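# Place the two closest-weight pistons in the steel tray

## Task

Of the five pistons, find the two whose weights are most alike and set both inside the steel parts tray, while none of the remaining three touches the tray or hangs over its edge. The tray must end up lying flat on the bench. Everything must stay in place without the robot holding it, and at the end the grippers must release and pull away.

## Robot and tools

Robot: two six-joint arms, left_arm and right_arm, each with a parallel two-finger gripper. They are mounted facing each other across the table. The names do not refer to sides of any camera image.

Scene frame: shared by both arms. Origin at the middle of the table, +z up, table surface at z = +0.020 m. The base of left_arm is on the +y side. Positions are in metres, orientations are quaternions in w,x,y,z order, and velocities are in m/s and rad/s. A gripper's fingers point along its own +x and close along its own y. The reported end_effector_position is the spot between the finger pads, roughly 3 to 4 cm short of the fingertips. At long reach this printed hand position can be somewhat wrong.

Tool execute_actions takes "actions", a list holding one item or nothing, plus an optional "pictures" boolean. Pictures are included by default.
- Empty list: no command is sent and the current state comes back.
- Motion item {"rows": [...], "steps": n}: n is 1 to 15 and defaults to 15. Each control step lasts 1/30 s. There can be up to 15 rows, and each row is used for one step. If the rows run out, the final row is repeated.
- Wait item {"steps": n} with no rows: n is up to 300. It returns once that many steps have passed since the previous result. Thinking time counts toward those steps.

Each row is exactly 14 numbers covering both arms, even if only one arm moves. The order is: left_arm waist, shoulder, elbow, wrist pitch, wrist yaw, wrist roll, gripper opening; then the same seven for right_arm. The joint values are absolute target angles in radians, on the same scale as the Joint positions readout. They are not offsets.

Nominal joint ranges, the same on both arms:
- waist -3.054 to 3.054
- shoulder 0.000 to 3.142
- elbow 0.000 to 2.356
- wrist pitch -1.571 to 1.571
- wrist yaw -1.571 to 1.571
- wrist roll -3.142 to 3.142

The true ends can differ from these by up to 0.010 rad. A call is rejected, with nothing sent, if a target is more than 0.010 rad beyond a stated end and also farther out than the joint's last reported angle. A target past the real end is cut off at that end, and the result then says "joint sent to its limit". That message may refer to an earlier action still running.

Gripper opening is an absolute value from -1 to 1. +1 is fully open, which is 0.088 m between the pads. Empty fingers close fully at about -0.80, and values below that change nothing. Going from fully open to closed takes at least about 0.5 s.

Motion limits: each step, a joint's target is kept within a fixed lead of its measured angle. The lead is 0.211 rad for waist, shoulder and elbow, 0.213 for wrist pitch, 0.267 for wrist yaw and 0.228 for wrist roll. If the targets would move the hand more than 70 mm from where it is now, all of that arm's targets are scaled back. Large moves therefore need several calls. Friction can leave a joint short of its target, especially at full stretch, and tiny corrections may not move it at all. Check Joint positions after every move.

Between calls, the arms keep heading toward the last row sent. They stop once they are nearly still or a step is HELD. HELD marks steps on which all or part of your row was not sent. "joint command not followed" means a clearance check changed or blocked some joint targets, while the rest of the row was still applied.

Reading the result:
- State line: for each arm, the gripper position, quaternion and velocities.
- Joint positions and Joint velocities: per arm, the six joints, then the pad gap in m and m/s.
- grip_measured: the measured opening on the command scale. Each gripper has a constant error of up to about 1 mm. When squeezing something hard, the reading is also up to about 3 mm narrower than the pads really are, which is 0.061 on the command scale.
- Joint torques: the full drive output, which is nonzero even in free air. Each arm has its own offset and scale, plus noise.
- External joint torques: an estimate of outside load, including friction and the weight of anything held. It may read "no reading". Comparing this while holding different pistons is one way to judge their weights.
- MOTOR HOT: appears from 50 °C. An OVER-TEMPERATURE FAULT at 95 °C holds the arm still. If it does not cool within 30 to 60 s, the arm goes limp and its gripper lets go. Holding a load heats the motors, even while you are thinking.

Gripping: to hold a part, keep commanding an opening below grip_measured. About 0.07 below gives a firm hold; less gives a lighter one. Parts thinner than about 3 mm receive less force. Each pad presses at about 34 to 49 N, and can spike briefly on first contact. Held parts may occasionally be tugged, and loose parts may be nudged.

Load limits in N m: waist 16.6, shoulder 20.6, elbow 20.5, wrist pitch 5.42, wrist yaw 5.4, wrist roll 5.07. Held weight counts toward these. Reaching a limit stops that arm for 10 s and drops the rest of the call.

Tool zoom_image takes "camera", which is one of cam_head_left, cam_head_right, cam_left_wrist or cam_right_wrist, and "region" [x0, y0, x1, y1] in pixels. (0,0) is the top-left corner, and the region can be at most 504 by 504. It returns a closer look at that camera's latest image. All four cameras are 504x504.

Tool finished_scene takes "scene", the current scene number. It cannot be undone and reports whether the goal was met. Call it only after the pistons sit in the tray unsupported and both grippers have opened and moved away. If you continue from a summary, first send an empty actions list to learn the current scene and task. Ending a reply without any tool call ends everything.

Avoid the following:
- Dropping or knocking anything off the table, which fails the task.
- Letting the arms collide or push on each other.
- Slamming, slipping or pressing hard against parts or the tray.
- Tilting the tray.
- Leaving one of the other three pistons touching the tray or hanging over its rim.

Each tool is called after "Emit:" as name(argument=value, ...), one argument or row to a line, values as JSON.

## Session

I'll start by looking at the scene.

Emit:
execute_actions(
  actions=[],
)

Scene clock: 0.00 s of 12600.00 s.
left_arm: end_effector_position=(+0.2994, +0.0981, +0.4129) grip_measured=+0.848 end_effector_quat_wxyz=(+0.267, +0.846, -0.135, -0.442) end_effector_velocity=(+0.002, +0.002, +0.004) end_effector_angular_velocity=(+0.007, -0.030, -0.002) | right_arm: end_effector_position=(+0.1006, -0.3460, +0.3831) grip_measured=+0.817 end_effector_quat_wxyz=(+0.536, +0.745, +0.397, +0.017) end_effector_velocity=(-0.002, +0.000, -0.001) end_effector_angular_velocity=(+0.001, +0.006, +0.016)
Joint positions: left_arm=[ 0.913  1.498  1.581 -0.891 -0.368  1.895  0.081] | right_arm=[-1.278  0.8    0.818 -0.452 -0.314  1.91   0.079]
Joint velocities: left_arm=[-0.002 -0.007 -0.002  0.007 -0.022  0.022 -0.   ] | right_arm=[-0.007 -0.002 -0.002 -0.007 -0.022 -0.007 -0.   ]
Joint torques (N m, as the arm reports them, + toward a larger angle): no reading
External joint torques (N m, as the arm's controller estimates them; a push from outside toward a larger angle lowers the number): no reading
Heat: left arm: hottest shoulder 27 °C (+0.0 °C/min); right arm: hottest shoulder 27 °C (+0.0 °C/min).

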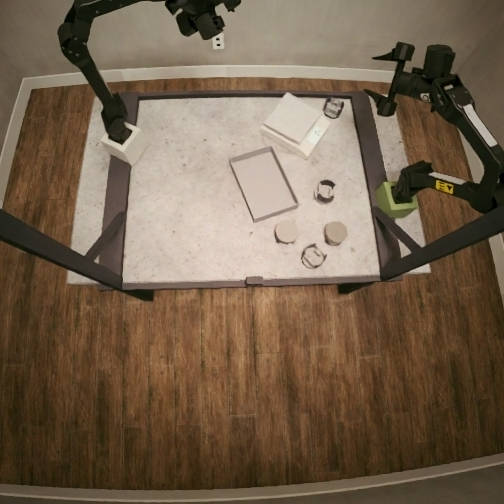

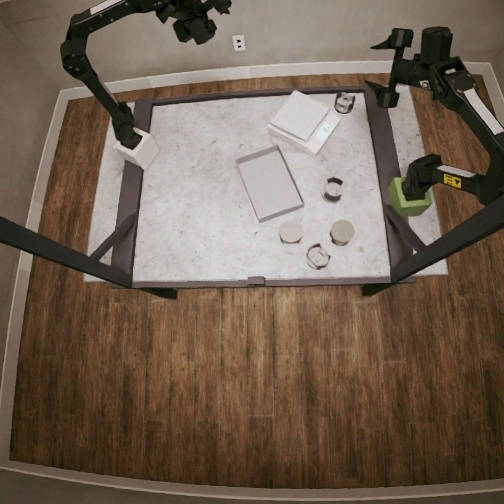

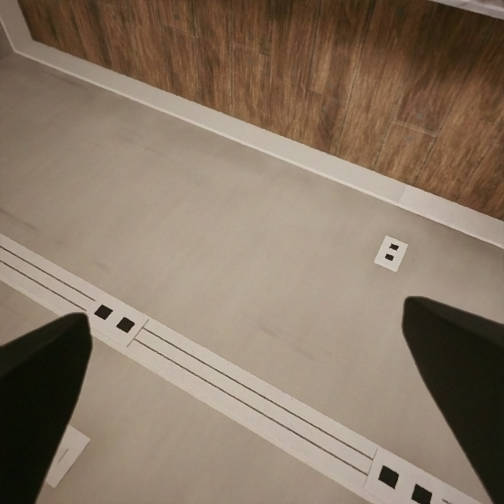

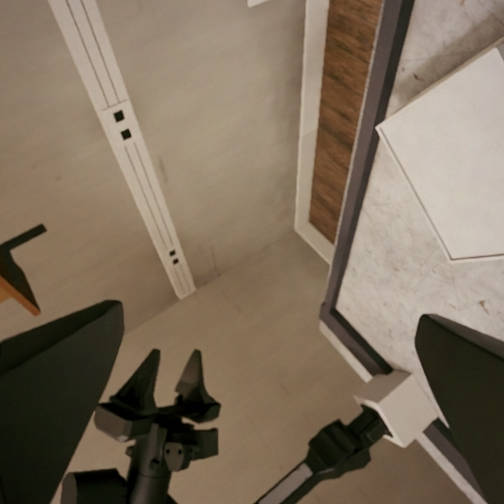

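Emit:
zoom_image(
  camera="cam_head_left",
  region=[210, 80, 390, 290],
)

Emit:
zoom_image(
  camera="cam_head_right",
  region=[210, 80, 390, 290],
)

Region (210, 80, 390, 290) of cam_head_left's 504x504 image, scaled by 2.400, with more detail than that image has; it fills the left 432 columns of this view, and the rest is white.

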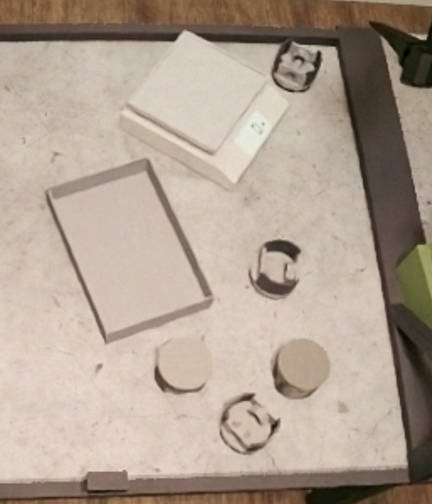

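Region (210, 80, 390, 290) of cam_head_right's 504x504 image, scaled by 2.400, with more detail than that image has; it fills the left 432 columns of this view, and the rest is white.

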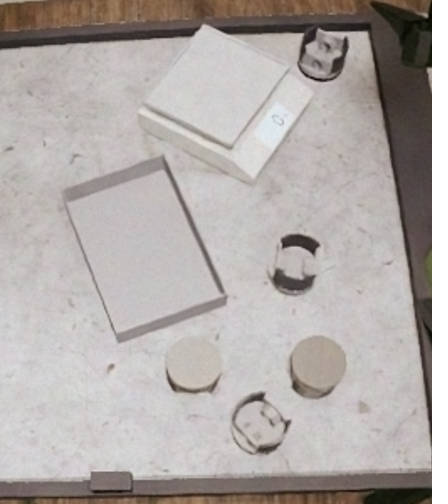

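Emit:
zoom_image(
  camera="cam_head_left",
  region=[50, 0, 260, 210],
)

Emit:
zoom_image(
  camera="cam_head_left",
  region=[320, 30, 504, 300],
)

Emit:
zoom_image(
  camera="cam_head_left",
  region=[260, 160, 370, 280],
)

Emit:
zoom_image(
  camera="cam_head_left",
  region=[255, 85, 355, 165],
)

Region (50, 0, 260, 210) of cam_head_left's 504x504 image, scaled by 2.400, with more detail than that image has.

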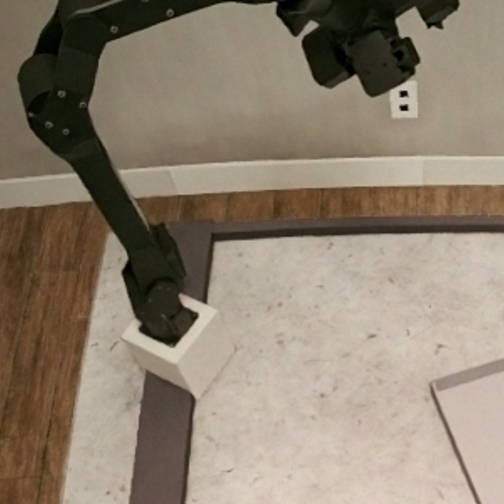

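Region (320, 30, 504, 300) of cam_head_left's 504x504 image, scaled by 1.867, with more detail than that image has; it fills the left 343 columns of this view, and the rest is white.

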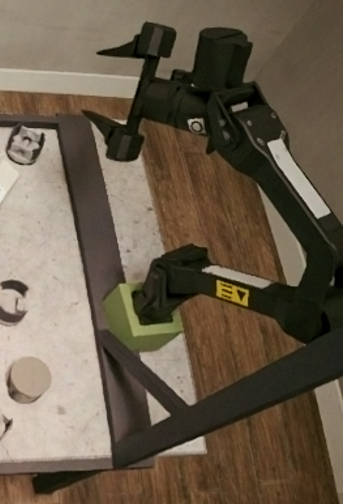

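Region (260, 160, 370, 280) of cam_head_left's 504x504 image, scaled by 4.200, with more detail than that image has; it fills the left 462 columns of this view, and the rest is white.

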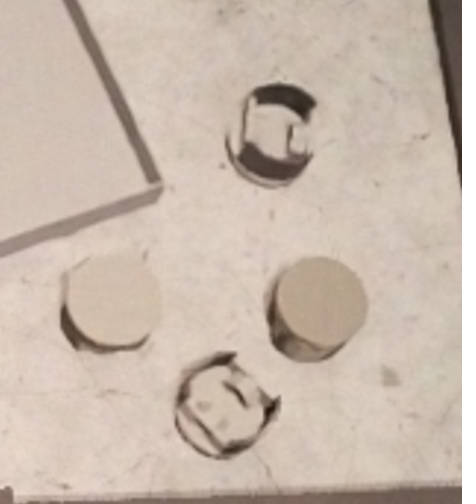

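Region (255, 85, 355, 165) of cam_head_left's 504x504 image, scaled by 5.040, with more detail than that image has; it fills the top 403 rows of this view, and the rest is white.

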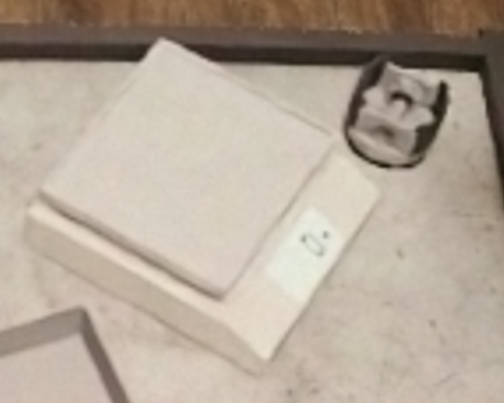

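Emit:
execute_actions(
  actions=[
    {"rows": [[0.913,1.498,1.581,-0.891,-0.368,1.895,0.85,-0.304,1.465,0.967,-1.072,0,0,1]], "steps": 15},
  ],
  pictures=false,
)

Emit:
execute_actions(
  actions=[
    {"steps": 20},
  ],
)

Scene clock: 43.93 s of 12600.00 s.
left_arm: end_effector_position=(+0.2994, +0.0981, +0.4129) grip_measured=+0.848 end_effector_quat_wxyz=(+0.267, +0.846, -0.135, -0.442) end_effector_velocity=(+0.001, +0.003, -0.001) end_effector_angular_velocity=(+0.005, +0.001, +0.012) | right_arm: end_effector_position=(-0.0554, -0.2666, +0.1982) grip_measured=+0.977 end_effector_quat_wxyz=(+0.702, -0.087, +0.700, +0.102) end_effector_velocity=(-0.385, +0.098, -0.011) end_effector_angular_velocity=(-0.220, +0.027, +3.643)
Joint positions: left_arm=[ 0.913  1.498  1.581 -0.891 -0.368  1.895  0.081] | right_arm=[-0.431  1.453  0.956 -1.053 -0.008  0.963  0.087]
Joint velocities: left_arm=[ 0.002 -0.002 -0.002 -0.007 -0.007 -0.007 -0.   ] | right_arm=[ 1.673  0.076  0.027 -0.183  0.007 -1.971  0.   ]
Joint torques (N m, as the arm reports them, + toward a larger angle): left_arm=[ 0.06 -7.26  7.47  1.66 -0.18 -0.02] | right_arm=[-0.44 -4.29  6.8  -0.26  0.25 -0.08]
External joint torques (N m, as the arm's controller estimates them; a push from outside toward a larger angle lowers the number): left_arm=[ 0.03 -1.11  0.77  0.22 -0.03  0.02] | right_arm=[ 0.2   0.83  1.27 -0.48  0.11 -0.1 ]
Heat: left arm: hottest shoulder 31 °C (+5.5 °C/min); right arm: hottest elbow 32 °C (+6.8 °C/min).
Steps of this call (steps 1 to 90: nothing new was sent; then 40.43 s passed at rest; steps 91 to 105: all 15 steps of this action). Readings (joint positions):
91: left_arm=[0.913 1.498 1.581 -0.891 -0.368 1.895] | right_arm=[-1.243 0.832 0.844 -0.510 -0.242 1.856]
92: left_arm=[0.913 1.498 1.581 -0.891 -0.368 1.895] | right_arm=[-1.182 0.881 0.888 -0.567 -0.170 1.788]
94: left_arm=[0.913 1.498 1.581 -0.891 -0.368 1.895] | right_arm=[-1.063 1.002 0.945 -0.672 -0.085 1.656]
98: left_arm=[0.913 1.498 1.581 -0.891 -0.368 1.895] | right_arm=[-0.850 1.220 0.955 -0.891 -0.029 1.425]
105: the state above

Scene clock: 44.60 s of 12600.00 s.
left_arm: end_effector_position=(+0.2994, +0.0981, +0.4129) grip_measured=+0.848 end_effector_quat_wxyz=(+0.267, +0.846, -0.135, -0.442) end_effector_velocity=(-0.001, +0.001, +0.000) end_effector_angular_velocity=(-0.012, +0.016, +0.012) | right_arm: end_effector_position=(-0.0842, -0.2617, +0.1971) grip_measured=+0.978 end_effector_quat_wxyz=(+0.552, -0.439, +0.554, +0.442) end_effector_velocity=(+0.001, -0.002, +0.001) end_effector_angular_velocity=(-0.003, -0.007, +0.107)
Joint positions: left_arm=[ 0.913  1.498  1.581 -0.891 -0.368  1.895  0.081] | right_arm=[-0.307  1.459  0.957 -1.069 -0.005  0.011  0.087]
Joint velocities: left_arm=[ 0.002 -0.002  0.002 -0.007  0.007 -0.022 -0.   ] | right_arm=[-0.002 -0.007 -0.002 -0.007  0.007 -0.11  -0.   ]
Joint torques (N m, as the arm reports them, + toward a larger angle): left_arm=[ 0.06 -7.26  7.47  1.66 -0.18 -0.02] | right_arm=[ 0.22 -3.93  6.84 -0.12  0.17 -0.1 ]
External joint torques (N m, as the arm's controller estimates them; a push from outside toward a larger angle lowers the number): left_arm=[ 0.04 -1.02  0.69  0.2  -0.03  0.03] | right_arm=[ 0.24  0.59  1.5  -0.45  0.17 -0.1 ]
Heat: left arm: hottest shoulder 31 °C (+5.4 °C/min); right arm: hottest elbow 32 °C (+6.7 °C/min).
Steps of this call (steps 1 to 20: the robot went on to your last target). Readings (joint positions):
1: left_arm=[0.913 1.498 1.581 -0.891 -0.368 1.895] | right_arm=[-0.383 1.454 0.957 -1.058 -0.008 0.896]
2: left_arm=[0.913 1.498 1.581 -0.891 -0.368 1.895] | right_arm=[-0.350 1.455 0.957 -1.062 -0.008 0.829]
4: left_arm=[0.913 1.498 1.581 -0.891 -0.368 1.895] | right_arm=[-0.321 1.457 0.957 -1.066 -0.008 0.696]
8: left_arm=[0.913 1.498 1.581 -0.891 -0.368 1.895] | right_arm=[-0.310 1.459 0.957 -1.068 -0.005 0.430]
20: the state above

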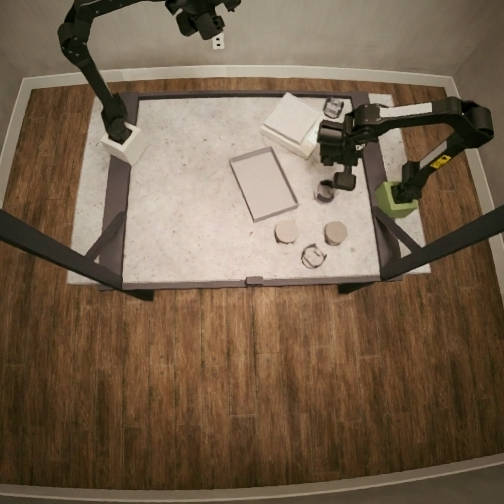

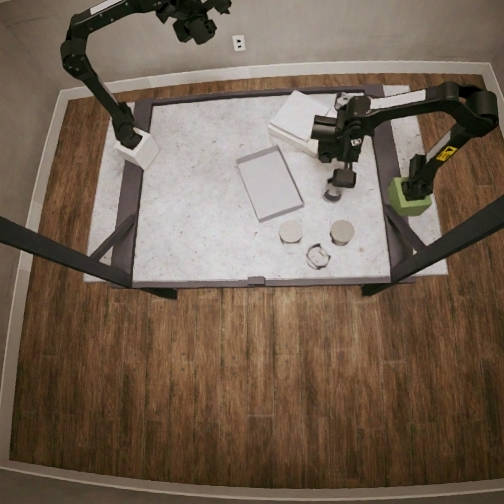

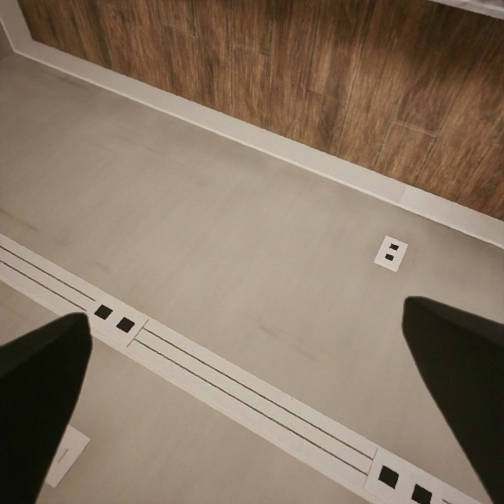

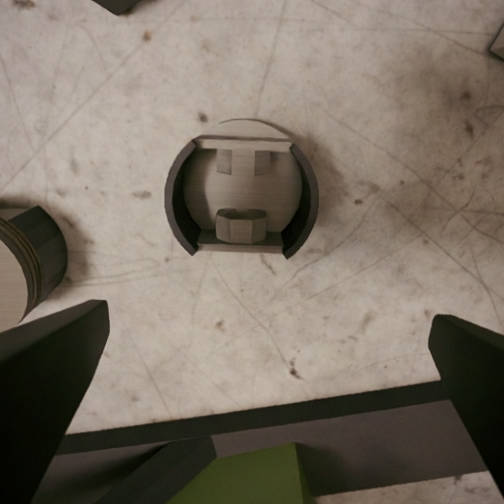

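Emit:
execute_actions(
  actions=[
    {"rows": [[0.913,1.3,2.34,0.8,-0.368,1.895,0.85,-0.265,1.568,0.791,-0.794,0,0,1]], "steps": 15},
  ],
)

Scene clock: 51.63 s of 12600.00 s.
left_arm: end_effector_position=(+0.2832, +0.1387, +0.6782) grip_measured=+0.848 end_effector_quat_wxyz=(+0.559, +0.726, -0.342, -0.208) end_effector_velocity=(-0.091, +0.238, +0.557) end_effector_angular_velocity=(-1.767, -0.698, +0.024) | right_arm: end_effector_position=(-0.0922, -0.2576, +0.1364) grip_measured=+0.978 end_effector_quat_wxyz=(+0.543, -0.452, +0.543, +0.455) end_effector_velocity=(+0.002, +0.002, +0.001) end_effector_angular_velocity=(+0.011, -0.009, -0.010)
Joint positions: left_arm=[ 0.913  1.339  1.911 -0.486 -0.368  1.895  0.081] | right_arm=[-0.268  1.566  0.795 -0.798 -0.002  0.003  0.087]
Joint velocities: left_arm=[ 0.002 -0.144  0.852  0.901 -0.022 -0.007 -0.   ] | right_arm=[-0.002 -0.002  0.002  0.007  0.007  0.007 -0.   ]
Joint torques (N m, as the arm reports them, + toward a larger angle): left_arm=[ 0.07 -5.28  7.68  2.12 -0.02 -0.05] | right_arm=[ 0.24 -4.66  4.47  0.24  0.07 -0.09]
External joint torques (N m, as the arm's controller estimates them; a push from outside toward a larger angle lowers the number): left_arm=[ 0.03 -1.53  2.23  0.39 -0.02  0.02] | right_arm=[ 0.24  0.12 -0.31 -0.08  0.08 -0.09]
Heat: left arm: hottest shoulder 32 °C (+5.8 °C/min); right arm: hottest elbow 32 °C (+5.8 °C/min).
Steps of this call (steps 1 to 30: the robot went on to your last target; steps 31 to 100: nothing new was sent; then 3.20 s passed at rest; steps 101 to 115: all 15 steps of this action). Readings (joint positions):
101: left_arm=[0.913 1.490 1.587 -0.882 -0.368 1.895] | right_arm=[-0.302 1.472 0.933 -1.025 -0.003 0.003]
102: left_arm=[0.913 1.485 1.596 -0.856 -0.368 1.895] | right_arm=[-0.292 1.485 0.901 -0.949 -0.002 0.003]
104: left_arm=[0.913 1.466 1.629 -0.803 -0.368 1.895] | right_arm=[-0.276 1.539 0.844 -0.872 -0.002 0.003]
108: left_arm=[0.913 1.403 1.721 -0.696 -0.368 1.895] | right_arm=[-0.269 1.566 0.796 -0.817 -0.002 0.003]
115: the state above

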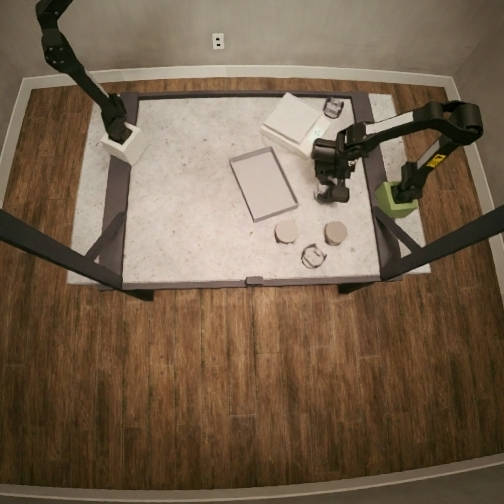

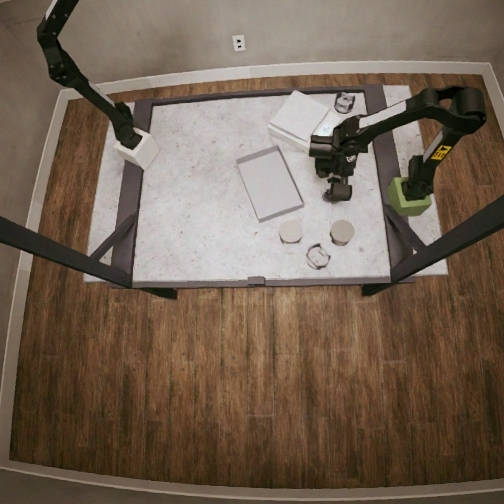

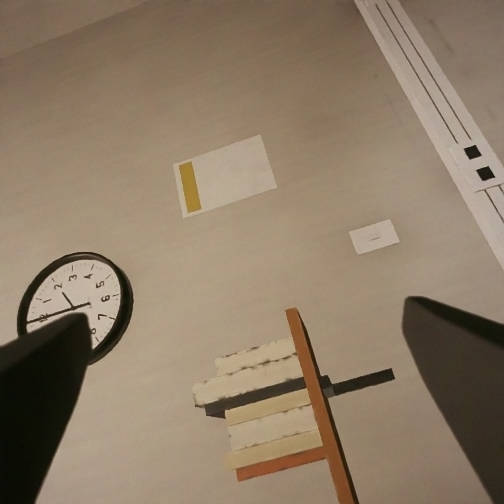

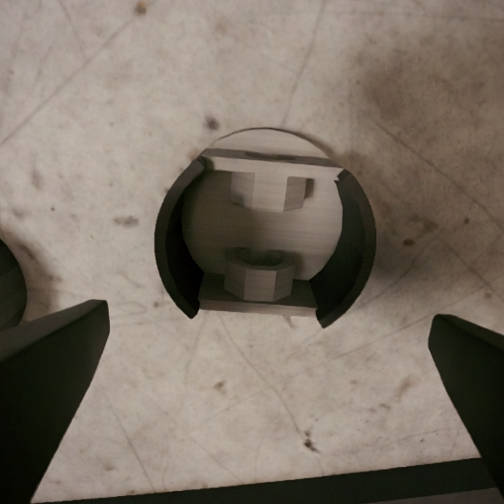

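Emit:
execute_actions(
  actions=[
    {"rows": [[0.913,1.3,2.34,0.8,-0.368,1.895,0.85,-0.268,1.595,0.80,-0.775,0,0.02,1],[0.913,1.3,2.34,0.8,-0.368,1.895,0.85,-0.268,1.625,0.805,-0.75,0,0.04,1],[0.913,1.3,2.34,0.8,-0.368,1.895,0.85,-0.268,1.654,0.81,-0.728,0,0.045,1],[0.913,1.3,2.34,0.8,-0.368,1.895,0.85,-0.268,1.68,0.793,-0.685,0,0.045,1],[0.913,1.3,2.34,0.8,-0.368,1.895,0.85,-0.268,1.71,0.775,-0.637,0,0.045,1],[0.913,1.3,2.34,0.8,-0.368,1.895,0.85,-0.268,1.74,0.757,-0.59,0,0.045,1],[0.913,1.3,2.34,0.8,-0.368,1.895,0.85,-0.268,1.767,0.742,-0.547,0,0.045,1],[0.913,1.3,2.34,0.8,-0.368,1.895,0.85,-0.268,1.788,0.732,-0.515,0,0.045,1],[0.913,1.3,2.34,0.8,-0.368,1.895,0.85,-0.268,1.803,0.724,-0.493,0,0.045,1]], "steps": 15},
  ],
)

Scene clock: 64.60 s of 12600.00 s.
left_arm: end_effector_position=(+0.1436, +0.4871, +0.9170) grip_measured=+0.848 end_effector_quat_wxyz=(+0.778, +0.124, -0.527, +0.319) end_effector_velocity=(+0.000, +0.002, -0.001) end_effector_angular_velocity=(-0.011, +0.001, -0.011) | right_arm: end_effector_position=(-0.0901, -0.2455, +0.0716) grip_measured=+0.978 end_effector_quat_wxyz=(+0.550, -0.442, +0.553, +0.443) end_effector_velocity=(+0.006, +0.025, -0.001) end_effector_angular_velocity=(+0.117, -0.028, -0.010)
Joint positions: left_arm=[ 0.913  1.299  2.342  0.798 -0.368  1.895  0.081] | right_arm=[-0.268  1.796  0.728 -0.505 -0.002  0.042  0.087]
Joint velocities: left_arm=[-0.002 -0.002 -0.002  0.007 -0.007 -0.007 -0.   ] | right_arm=[-0.002  0.002 -0.002  0.125  0.007  0.007 -0.   ]
Joint torques (N m, as the arm reports them, + toward a larger angle): left_arm=[ 0.07  0.96  1.11 -0.48  0.16  0.05] | right_arm=[ 0.   -4.83  3.47  0.25  0.09  0.1 ]
External joint torques (N m, as the arm's controller estimates them; a push from outside toward a larger angle lowers the number): left_arm=[ 0.07 -0.34  0.31  0.25 -0.04  0.04] | right_arm=[ 0.02  0.74 -0.46 -0.02  0.09  0.1 ]
Heat: left arm: hottest shoulder 30 °C (+2.0 °C/min); right arm: hottest elbow 32 °C (+4.0 °C/min).
Steps of this call (steps 1 to 60: the robot went on to your last target; steps 61 to 130: nothing new was sent; then 8.13 s passed at rest; steps 131 to 145: all 15 steps of this action). Readings (joint positions):
131: left_arm=[0.913 1.299 2.342 0.798 -0.368 1.895] | right_arm=[-0.268 1.569 0.795 -0.795 -0.002 0.004]
132: left_arm=[0.913 1.299 2.342 0.798 -0.368 1.895] | right_arm=[-0.268 1.578 0.796 -0.784 -0.002 0.012]
134: left_arm=[0.913 1.299 2.342 0.798 -0.368 1.895] | right_arm=[-0.268 1.617 0.798 -0.745 -0.002 0.028]
138: left_arm=[0.913 1.299 2.342 0.798 -0.368 1.895] | right_arm=[-0.268 1.721 0.770 -0.602 -0.002 0.039]
145: the state above

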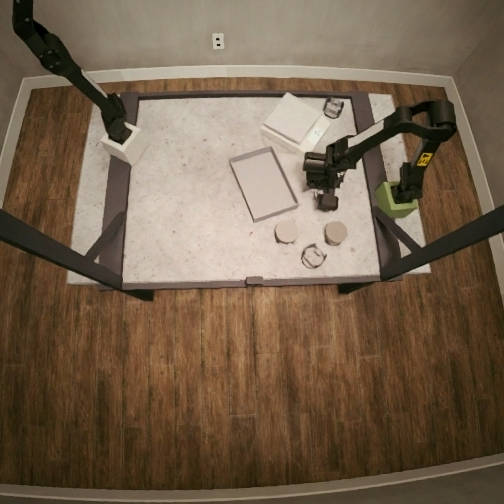

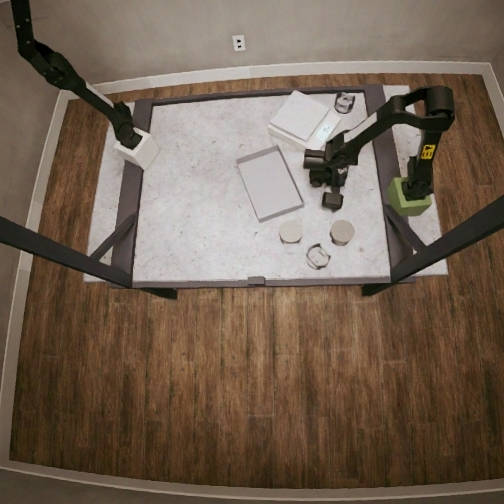

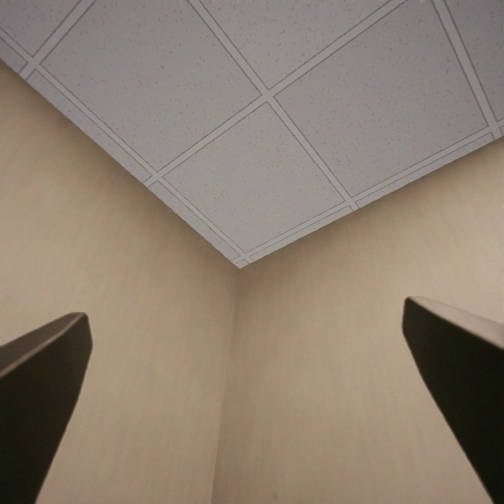

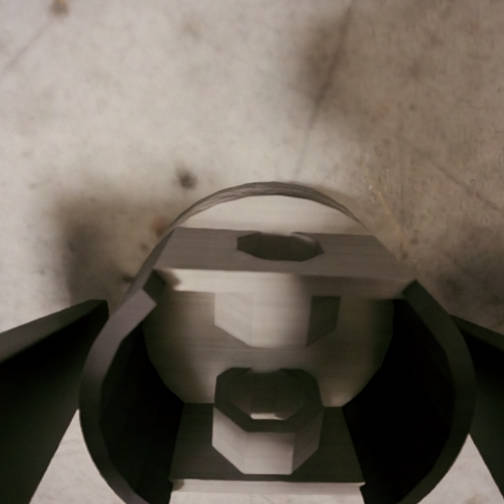

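Emit:
execute_actions(
  actions=[
    {"rows": [[0.913,1.3,2.34,0.8,-0.368,1.895,0.85,-0.268,1.803,0.724,-0.493,0,0.045,0.85],[0.913,1.3,2.34,0.8,-0.368,1.895,0.85,-0.268,1.803,0.724,-0.493,0,0.045,0.75],[0.913,1.3,2.34,0.8,-0.368,1.895,0.85,-0.268,1.803,0.724,-0.493,0,0.045,0.68],[0.913,1.3,2.34,0.8,-0.368,1.895,0.85,-0.268,1.803,0.724,-0.493,0,0.045,0.62],[0.913,1.3,2.34,0.8,-0.368,1.895,0.85,-0.268,1.803,0.724,-0.493,0,0.045,0.56]], "steps": 10},
  ],
)

Scene clock: 67.73 s of 12600.00 s.
left_arm: end_effector_position=(+0.1436, +0.4871, +0.9170) grip_measured=+0.848 end_effector_quat_wxyz=(+0.778, +0.124, -0.527, +0.319) end_effector_velocity=(+0.001, +0.002, -0.001) end_effector_angular_velocity=(-0.015, -0.004, -0.029) | right_arm: end_effector_position=(-0.0898, -0.2440, +0.0712) grip_measured=+0.611 end_effector_quat_wxyz=(+0.552, -0.441, +0.551, +0.444) end_effector_velocity=(-0.001, +0.001, +0.000) end_effector_angular_velocity=(+0.011, +0.020, +0.015)
Joint positions: left_arm=[ 0.913  1.299  2.342  0.798 -0.368  1.895  0.081] | right_arm=[-0.268  1.797  0.728 -0.496 -0.002  0.042  0.069]
Joint velocities: left_arm=[-0.007 -0.002 -0.002  0.007 -0.007 -0.022 -0.   ] | right_arm=[-0.007 -0.002 -0.002  0.007 -0.022 -0.022 -0.   ]
Joint torques (N m, as the arm reports them, + toward a larger angle): left_arm=[ 0.06  0.94  1.15 -0.48  0.16  0.04] | right_arm=[ 0.01 -4.86  3.46  0.31  0.08  0.1 ]
External joint torques (N m, as the arm's controller estimates them; a push from outside toward a larger angle lowers the number): left_arm=[ 0.06 -0.23  0.29  0.24 -0.04  0.03] | right_arm=[ 0.03  0.65 -0.44 -0.03  0.09  0.1 ]
Heat: left arm: hottest shoulder 30 °C (+2.0 °C/min); right arm: hottest elbow 31 °C (+2.0 °C/min).
Steps of this call (steps 1 to 15: the robot went on to your last target; steps 16 to 84: nothing new was sent; steps 85 to 94: all 10 steps of this action). Readings (joint positions):
85: left_arm=[0.913 1.299 2.342 0.798 -0.368 1.895] | right_arm=[-0.268 1.797 0.728 -0.496 -0.002 0.042]
86: left_arm=[0.913 1.299 2.342 0.798 -0.368 1.895] | right_arm=[-0.268 1.797 0.728 -0.496 -0.002 0.042]
88: left_arm=[0.913 1.299 2.342 0.798 -0.368 1.895] | right_arm=[-0.268 1.797 0.728 -0.496 -0.002 0.042]
92: left_arm=[0.913 1.299 2.342 0.798 -0.368 1.895] | right_arm=[-0.268 1.797 0.728 -0.496 -0.002 0.042]
94: the state above

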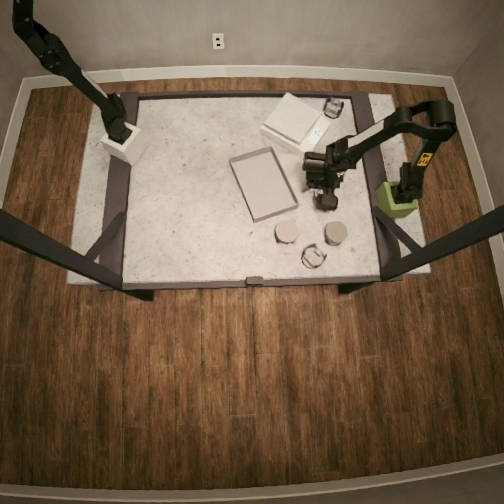

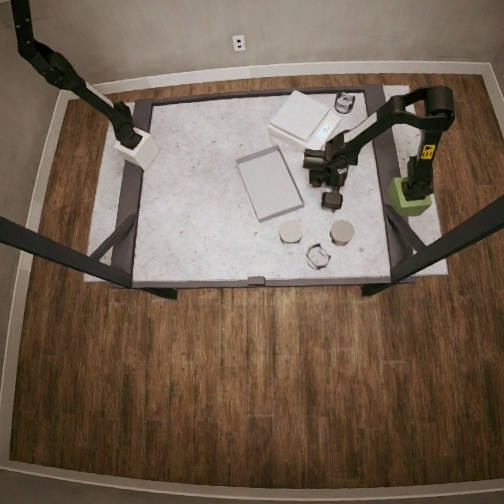

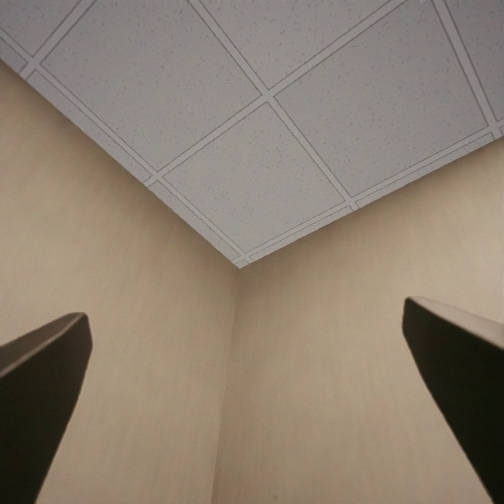

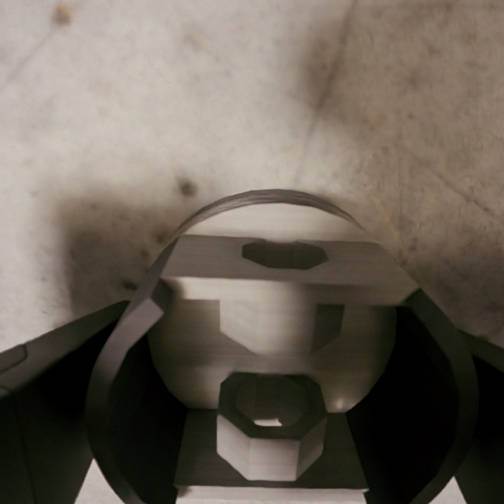

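Emit:
execute_actions(
  actions=[
    {"rows": [[0.913,1.3,2.34,0.8,-0.368,1.895,0.85,-0.268,1.79,0.735,-0.51,0,0.045,0.53],[0.913,1.3,2.34,0.8,-0.368,1.895,0.85,-0.268,1.765,0.75,-0.556,0,0.045,0.53],[0.913,1.3,2.34,0.8,-0.368,1.895,0.85,-0.268,1.73,0.775,-0.616,0,0.045,0.53],[0.913,1.3,2.34,0.8,-0.368,1.895,0.85,-0.268,1.69,0.80,-0.68,0,0.045,0.53],[0.913,1.3,2.34,0.8,-0.368,1.895,0.85,-0.275,1.655,0.835,-0.75,0,0.045,0.53],[0.913,1.3,2.34,0.8,-0.368,1.895,0.85,-0.29,1.63,0.88,-0.82,0,0.045,0.53],[0.913,1.3,2.34,0.8,-0.368,1.895,0.85,-0.31,1.62,0.94,-0.89,0,0.045,0.53],[0.913,1.3,2.34,0.8,-0.368,1.895,0.85,-0.335,1.63,1.0,-0.94,0,0.045,0.53],[0.913,1.3,2.34,0.8,-0.368,1.895,0.85,-0.365,1.66,1.06,-0.97,0,0.045,0.53],[0.913,1.3,2.34,0.8,-0.368,1.895,0.85,-0.395,1.70,1.12,-0.99,0,0.045,0.53],[0.913,1.3,2.34,0.8,-0.368,1.895,0.85,-0.425,1.74,1.18,-1.01,0,0.045,0.53],[0.913,1.3,2.34,0.8,-0.368,1.895,0.85,-0.455,1.78,1.24,-1.03,0,0.045,0.53],[0.913,1.3,2.34,0.8,-0.368,1.895,0.85,-0.485,1.825,1.30,-1.046,0,0.045,0.53],[0.913,1.3,2.34,0.8,-0.368,1.895,0.85,-0.515,1.865,1.36,-1.066,0,0.045,0.53],[0.913,1.3,2.34,0.8,-0.368,1.895,0.85,-0.545,1.91,1.42,-1.081,0,0.045,0.53]], "steps": 15},
  ],
  pictures=false,
)

Emit:
execute_actions(
  actions=[
    {"rows": [[0.913,1.3,2.34,0.8,-0.368,1.895,0.85,-0.575,1.95,1.48,-1.10,0,0.045,0.53],[0.913,1.3,2.34,0.8,-0.368,1.895,0.85,-0.605,1.995,1.54,-1.116,0,0.045,0.53],[0.913,1.3,2.34,0.8,-0.368,1.895,0.85,-0.635,2.035,1.60,-1.136,0,0.045,0.53],[0.913,1.3,2.34,0.8,-0.368,1.895,0.85,-0.665,2.08,1.66,-1.151,0,0.045,0.53],[0.913,1.3,2.34,0.8,-0.368,1.895,0.85,-0.695,2.12,1.72,-1.171,0,0.045,0.53],[0.913,1.3,2.34,0.8,-0.368,1.895,0.85,-0.725,2.165,1.78,-1.186,0,0.045,0.53],[0.913,1.3,2.34,0.8,-0.368,1.895,0.85,-0.75,2.205,1.84,-1.206,0,0.045,0.53],[0.913,1.3,2.34,0.8,-0.368,1.895,0.85,-0.775,2.25,1.90,-1.221,0,0.045,0.53],[0.913,1.3,2.34,0.8,-0.368,1.895,0.85,-0.80,2.29,1.96,-1.241,0,0.045,0.53],[0.913,1.3,2.34,0.8,-0.368,1.895,0.85,-0.82,2.33,2.02,-1.26,0,0.045,0.53],[0.913,1.3,2.34,0.8,-0.368,1.895,0.85,-0.837,2.365,2.07,-1.276,0,0.045,0.53],[0.913,1.3,2.34,0.8,-0.368,1.895,0.85,-0.85,2.395,2.11,-1.286,0,0.045,0.53],[0.913,1.3,2.34,0.8,-0.368,1.895,0.85,-0.858,2.418,2.145,-1.296,0,0.045,0.53]], "steps": 15},
  ],
  pictures=false,
)

Emit:
execute_actions(
  actions=[
    {"steps": 6},
  ],
)

Scene clock: 88.70 s of 12600.00 s.
left_arm: end_effector_position=(+0.1436, +0.4871, +0.9170) grip_measured=+0.848 end_effector_quat_wxyz=(+0.778, +0.124, -0.527, +0.319) end_effector_velocity=(-0.001, +0.001, +0.001) end_effector_angular_velocity=(+0.003, -0.008, -0.007) | right_arm: end_effector_position=(-0.0142, -0.1867, +0.1849) grip_measured=+0.611 end_effector_quat_wxyz=(+0.597, -0.382, +0.588, +0.390) end_effector_velocity=(+0.388, +0.202, +0.062) end_effector_angular_velocity=(-0.059, +0.031, -0.859)
Joint positions: left_arm=[ 0.913  1.299  2.342  0.798 -0.368  1.895  0.081] | right_arm=[-0.466  1.805  1.276 -1.025 -0.002  0.042  0.069]
Joint velocities: left_arm=[-0.002 -0.002  0.002 -0.007  0.007 -0.007 -0.   ] | right_arm=[-0.882  1.184  1.741 -0.623 -0.007 -0.022 -0.   ]
Joint torques (N m, as the arm reports them, + toward a larger angle): left_arm=[ 0.07  0.96  1.15 -0.48  0.16  0.04] | right_arm=[-0.66 -5.78  6.17 -0.23  0.07  0.11]
External joint torques (N m, as the arm's controller estimates them; a push from outside toward a larger angle lowers the number): left_arm=[ 0.07 -0.37  0.37  0.27 -0.04  0.03] | right_arm=[-0.11  0.15  1.66 -0.49  0.02  0.1 ]
Heat: left arm: hottest shoulder 29 °C (-1.0 °C/min); right arm: hottest shoulder 30 °C (-1.0 °C/min).
Steps of this call (steps 1 to 15: the robot went on to your last target; steps 16 to 90: nothing new was sent; then 17.47 s passed at rest; steps 91 to 105: all 15 steps of this action). Readings (joint positions):
91: left_arm=[0.913 1.299 2.342 0.798 -0.368 1.895] | right_arm=[-0.268 1.797 0.728 -0.497 -0.002 0.042]
92: left_arm=[0.913 1.299 2.342 0.798 -0.368 1.895] | right_arm=[-0.268 1.795 0.730 -0.505 -0.002 0.042]
94: left_arm=[0.913 1.299 2.342 0.798 -0.368 1.895] | right_arm=[-0.268 1.772 0.747 -0.580 -0.002 0.042]
98: left_arm=[0.913 1.299 2.342 0.798 -0.368 1.895] | right_arm=[-0.289 1.676 0.860 -0.808 -0.002 0.042]
105: the state above

Scene clock: 89.20 s of 12600.00 s.
left_arm: end_effector_position=(+0.1436, +0.4871, +0.9170) grip_measured=+0.848 end_effector_quat_wxyz=(+0.778, +0.124, -0.527, +0.319) end_effector_velocity=(+0.003, -0.004, +0.000) end_effector_angular_velocity=(+0.007, +0.008, -0.016) | right_arm: end_effector_position=(+0.1867, -0.1555, +0.1655) grip_measured=+0.611 end_effector_quat_wxyz=(+0.655, -0.264, +0.656, +0.264) end_effector_velocity=(+0.146, -0.067, -0.067) end_effector_angular_velocity=(-0.137, +0.100, -0.327)
Joint positions: left_arm=[ 0.913  1.299  2.342  0.798 -0.368  1.895  0.081] | right_arm=[-0.854  2.385  2.083 -1.27  -0.001  0.042  0.069]
Joint velocities: left_arm=[-0.007  0.002 -0.002 -0.007 -0.007 -0.007 -0.   ] | right_arm=[-0.32   0.481  0.584 -0.271  0.022  0.007  0.   ]
Joint torques (N m, as the arm reports them, + toward a larger angle): left_arm=[ 0.08  0.95  1.15 -0.48  0.17  0.04] | right_arm=[  1.59 -11.96   7.49  -0.64   0.01   0.08]
External joint torques (N m, as the arm's controller estimates them; a push from outside toward a larger angle lowers the number): left_arm=[ 0.08 -0.56  0.48  0.29 -0.03  0.03] | right_arm=[-0.35 -0.65  1.72 -0.59  0.14  0.1 ]
Heat: left arm: hottest shoulder 29 °C (-1.0 °C/min); right arm: hottest shoulder 30 °C (-1.0 °C/min).
Steps of this call (steps 1 to 15: all 15 steps of this action). Readings (joint positions):
1: left_arm=[0.913 1.299 2.342 0.798 -0.368 1.895] | right_arm=[-0.496 1.846 1.334 -1.046 -0.002 0.042]
2: left_arm=[0.913 1.299 2.342 0.798 -0.368 1.895] | right_arm=[-0.525 1.889 1.391 -1.066 -0.002 0.042]
4: left_arm=[0.913 1.299 2.342 0.798 -0.368 1.895] | right_arm=[-0.585 1.975 1.507 -1.104 -0.002 0.042]
8: left_arm=[0.913 1.299 2.342 0.798 -0.368 1.895] | right_arm=[-0.702 2.145 1.743 -1.175 -0.002 0.042]
15: the state above

Scene clock: 89.40 s of 12600.00 s.
left_arm: end_effector_position=(+0.1436, +0.4871, +0.9170) grip_measured=+0.848 end_effector_quat_wxyz=(+0.778, +0.124, -0.527, +0.319) end_effector_velocity=(-0.000, +0.004, -0.001) end_effector_angular_velocity=(-0.016, -0.001, -0.011) | right_arm: end_effector_position=(+0.1921, -0.1562, +0.1625) grip_measured=+0.611 end_effector_quat_wxyz=(+0.653, -0.263, +0.661, +0.260) end_effector_velocity=(-0.012, +0.027, +0.021) end_effector_angular_velocity=(+0.028, -0.038, +0.068)
Joint positions: left_arm=[ 0.913  1.299  2.342  0.798 -0.368  1.895  0.081] | right_arm=[-0.863  2.415  2.123 -1.29  -0.001  0.042  0.069]
Joint velocities: left_arm=[-0.002 -0.002  0.002  0.007 -0.007 -0.007 -0.   ] | right_arm=[ 0.061 -0.002  0.081 -0.037  0.007 -0.007 -0.   ]
Joint torques (N m, as the arm reports them, + toward a larger angle): left_arm=[ 0.07  0.96  1.14 -0.48  0.16  0.04] | right_arm=[  0.21 -11.13   7.69  -0.24   0.01   0.09]
External joint torques (N m, as the arm's controller estimates them; a push from outside toward a larger angle lowers the number): left_arm=[ 0.07 -0.28  0.32  0.24 -0.03  0.03] | right_arm=[ 0.25  0.05  2.08 -0.52  0.01  0.09]
Heat: left arm: hottest shoulder 29 °C (-1.0 °C/min); right arm: hottest elbow 31 °C (+0.0 °C/min).
Steps of this call (steps 1 to 6: the robot went on to your last target). Readings (joint positions):
1: left_arm=[0.913 1.299 2.342 0.798 -0.368 1.895] | right_arm=[-0.863 2.398 2.098 -1.278 -0.001 0.042]
2: left_arm=[0.913 1.299 2.342 0.798 -0.368 1.895] | right_arm=[-0.867 2.406 2.106 -1.285 -0.001 0.042]
4: left_arm=[0.913 1.299 2.342 0.798 -0.368 1.895] | right_arm=[-0.868 2.413 2.117 -1.289 -0.001 0.042]
6: the state above

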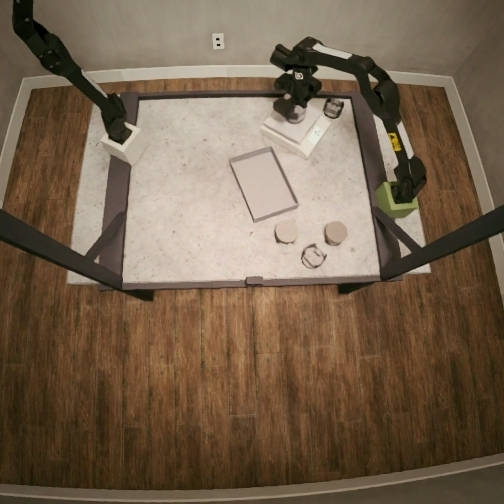

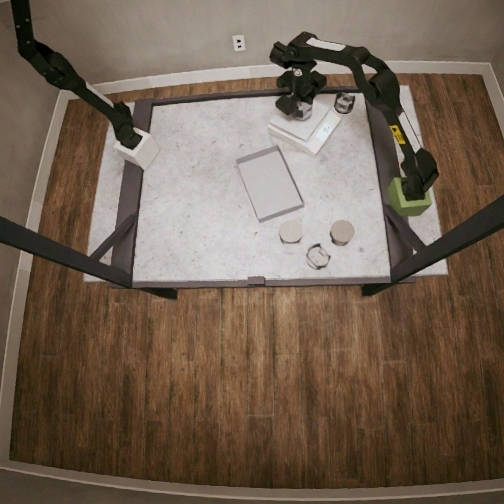

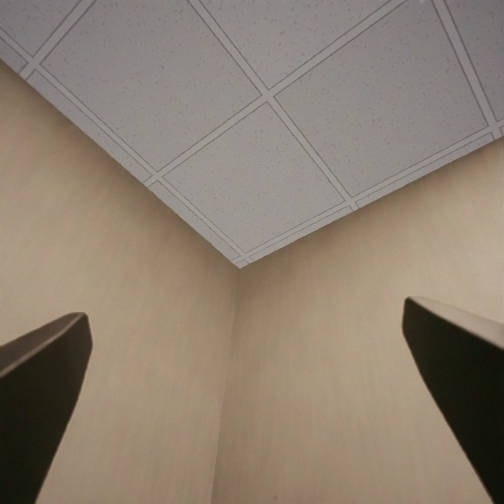

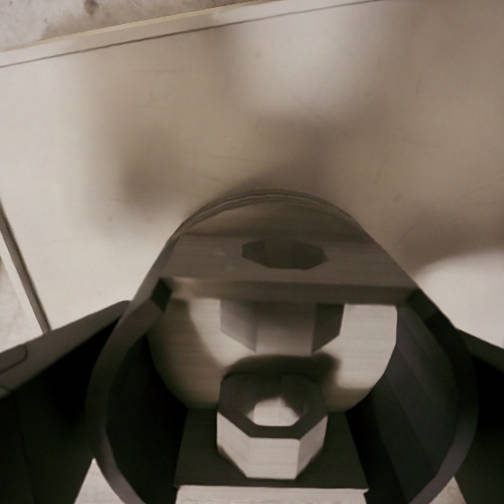

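Emit:
execute_actions(
  actions=[
    {"rows": [[0.913,1.3,2.34,0.8,-0.368,1.895,0.85,-0.852,2.42,2.115,-1.27,0,0.045,0.53],[0.913,1.3,2.34,0.8,-0.368,1.895,0.85,-0.846,2.423,2.10,-1.25,0,0.045,0.53],[0.913,1.3,2.34,0.8,-0.368,1.895,0.85,-0.84,2.426,2.085,-1.23,0,0.045,0.53],[0.913,1.3,2.34,0.8,-0.368,1.895,0.85,-0.836,2.429,2.07,-1.212,0,0.045,0.53],[0.913,1.3,2.34,0.8,-0.368,1.895,0.85,-0.835,2.432,2.056,-1.195,0,0.045,0.53],[0.913,1.3,2.34,0.8,-0.368,1.895,0.85,-0.835,2.434,2.044,-1.181,0,0.045,0.53]], "steps": 13},
  ],
)

Emit:
zoom_image(
  camera="cam_head_left",
  region=[260, 80, 350, 160],
)

Scene clock: 92.57 s of 12600.00 s.
left_arm: end_effector_position=(+0.1436, +0.4871, +0.9170) grip_measured=+0.848 end_effector_quat_wxyz=(+0.778, +0.124, -0.527, +0.319) end_effector_velocity=(-0.000, +0.003, -0.000) end_effector_angular_velocity=(-0.002, +0.005, -0.006) | right_arm: end_effector_position=(+0.1880, -0.1446, +0.1418) grip_measured=+0.611 end_effector_quat_wxyz=(+0.659, -0.267, +0.649, +0.270) end_effector_velocity=(-0.000, -0.003, -0.003) end_effector_angular_velocity=(-0.011, -0.001, +0.019)
Joint positions: left_arm=[ 0.913  1.299  2.342  0.798 -0.368  1.895  0.081] | right_arm=[-0.839  2.425  2.059 -1.191  0.002  0.044  0.069]
Joint velocities: left_arm=[ 0.002 -0.007 -0.002 -0.007 -0.007 -0.007 -0.   ] | right_arm=[-0.002 -0.002 -0.017  0.007  0.007 -0.022  0.   ]
Joint torques (N m, as the arm reports them, + toward a larger angle): left_arm=[ 0.06  0.97  1.15 -0.48  0.16  0.04] | right_arm=[  0.34 -10.22   4.15   0.57  -0.08   0.07]
External joint torques (N m, as the arm's controller estimates them; a push from outside toward a larger angle lowers the number): left_arm=[ 0.06 -0.15  0.26  0.23 -0.04  0.03] | right_arm=[ 0.37  0.68 -1.3   0.22 -0.08  0.07]
Heat: left arm: hottest shoulder 29 °C (-1.0 °C/min); right arm: hottest shoulder 32 °C (+1.0 °C/min).
Steps of this call (steps 1 to 30: the robot went on to your last target; steps 31 to 82: nothing new was sent; steps 83 to 95: all 13 steps of this action). Readings (joint positions):
83: left_arm=[0.913 1.299 2.342 0.798 -0.368 1.895] | right_arm=[-0.858 2.415 2.130 -1.292 -0.001 0.042]
84: left_arm=[0.913 1.299 2.342 0.798 -0.368 1.895] | right_arm=[-0.857 2.415 2.124 -1.283 -0.001 0.042]
86: left_arm=[0.913 1.299 2.342 0.798 -0.368 1.895] | right_arm=[-0.853 2.416 2.106 -1.249 -0.001 0.042]
90: left_arm=[0.913 1.299 2.342 0.798 -0.368 1.895] | right_arm=[-0.840 2.425 2.065 -1.203 0.003 0.044]
95: the state above

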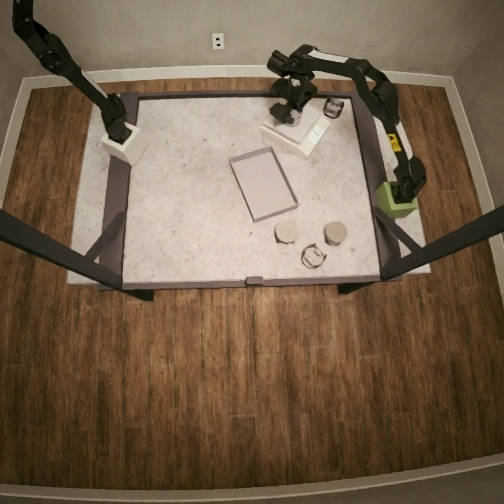

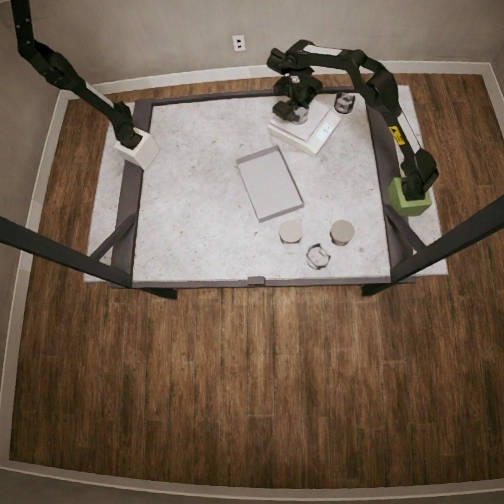

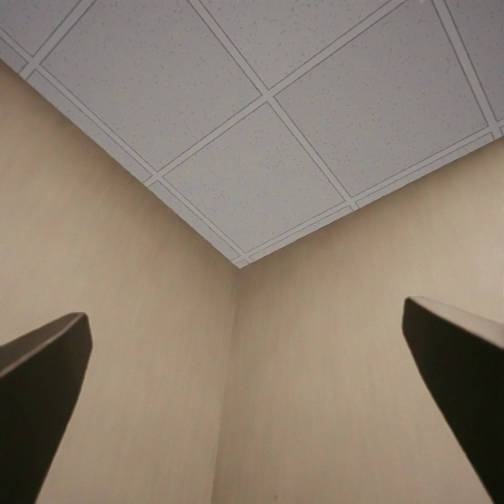

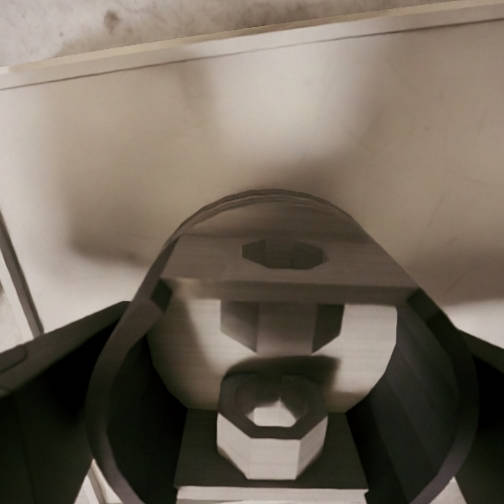

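Region (260, 80, 350, 160) of cam_head_left's 504x504 image, scaled by 5.600, with more detail than that image has.

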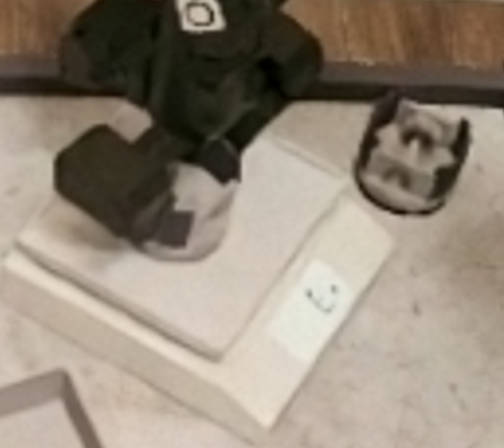

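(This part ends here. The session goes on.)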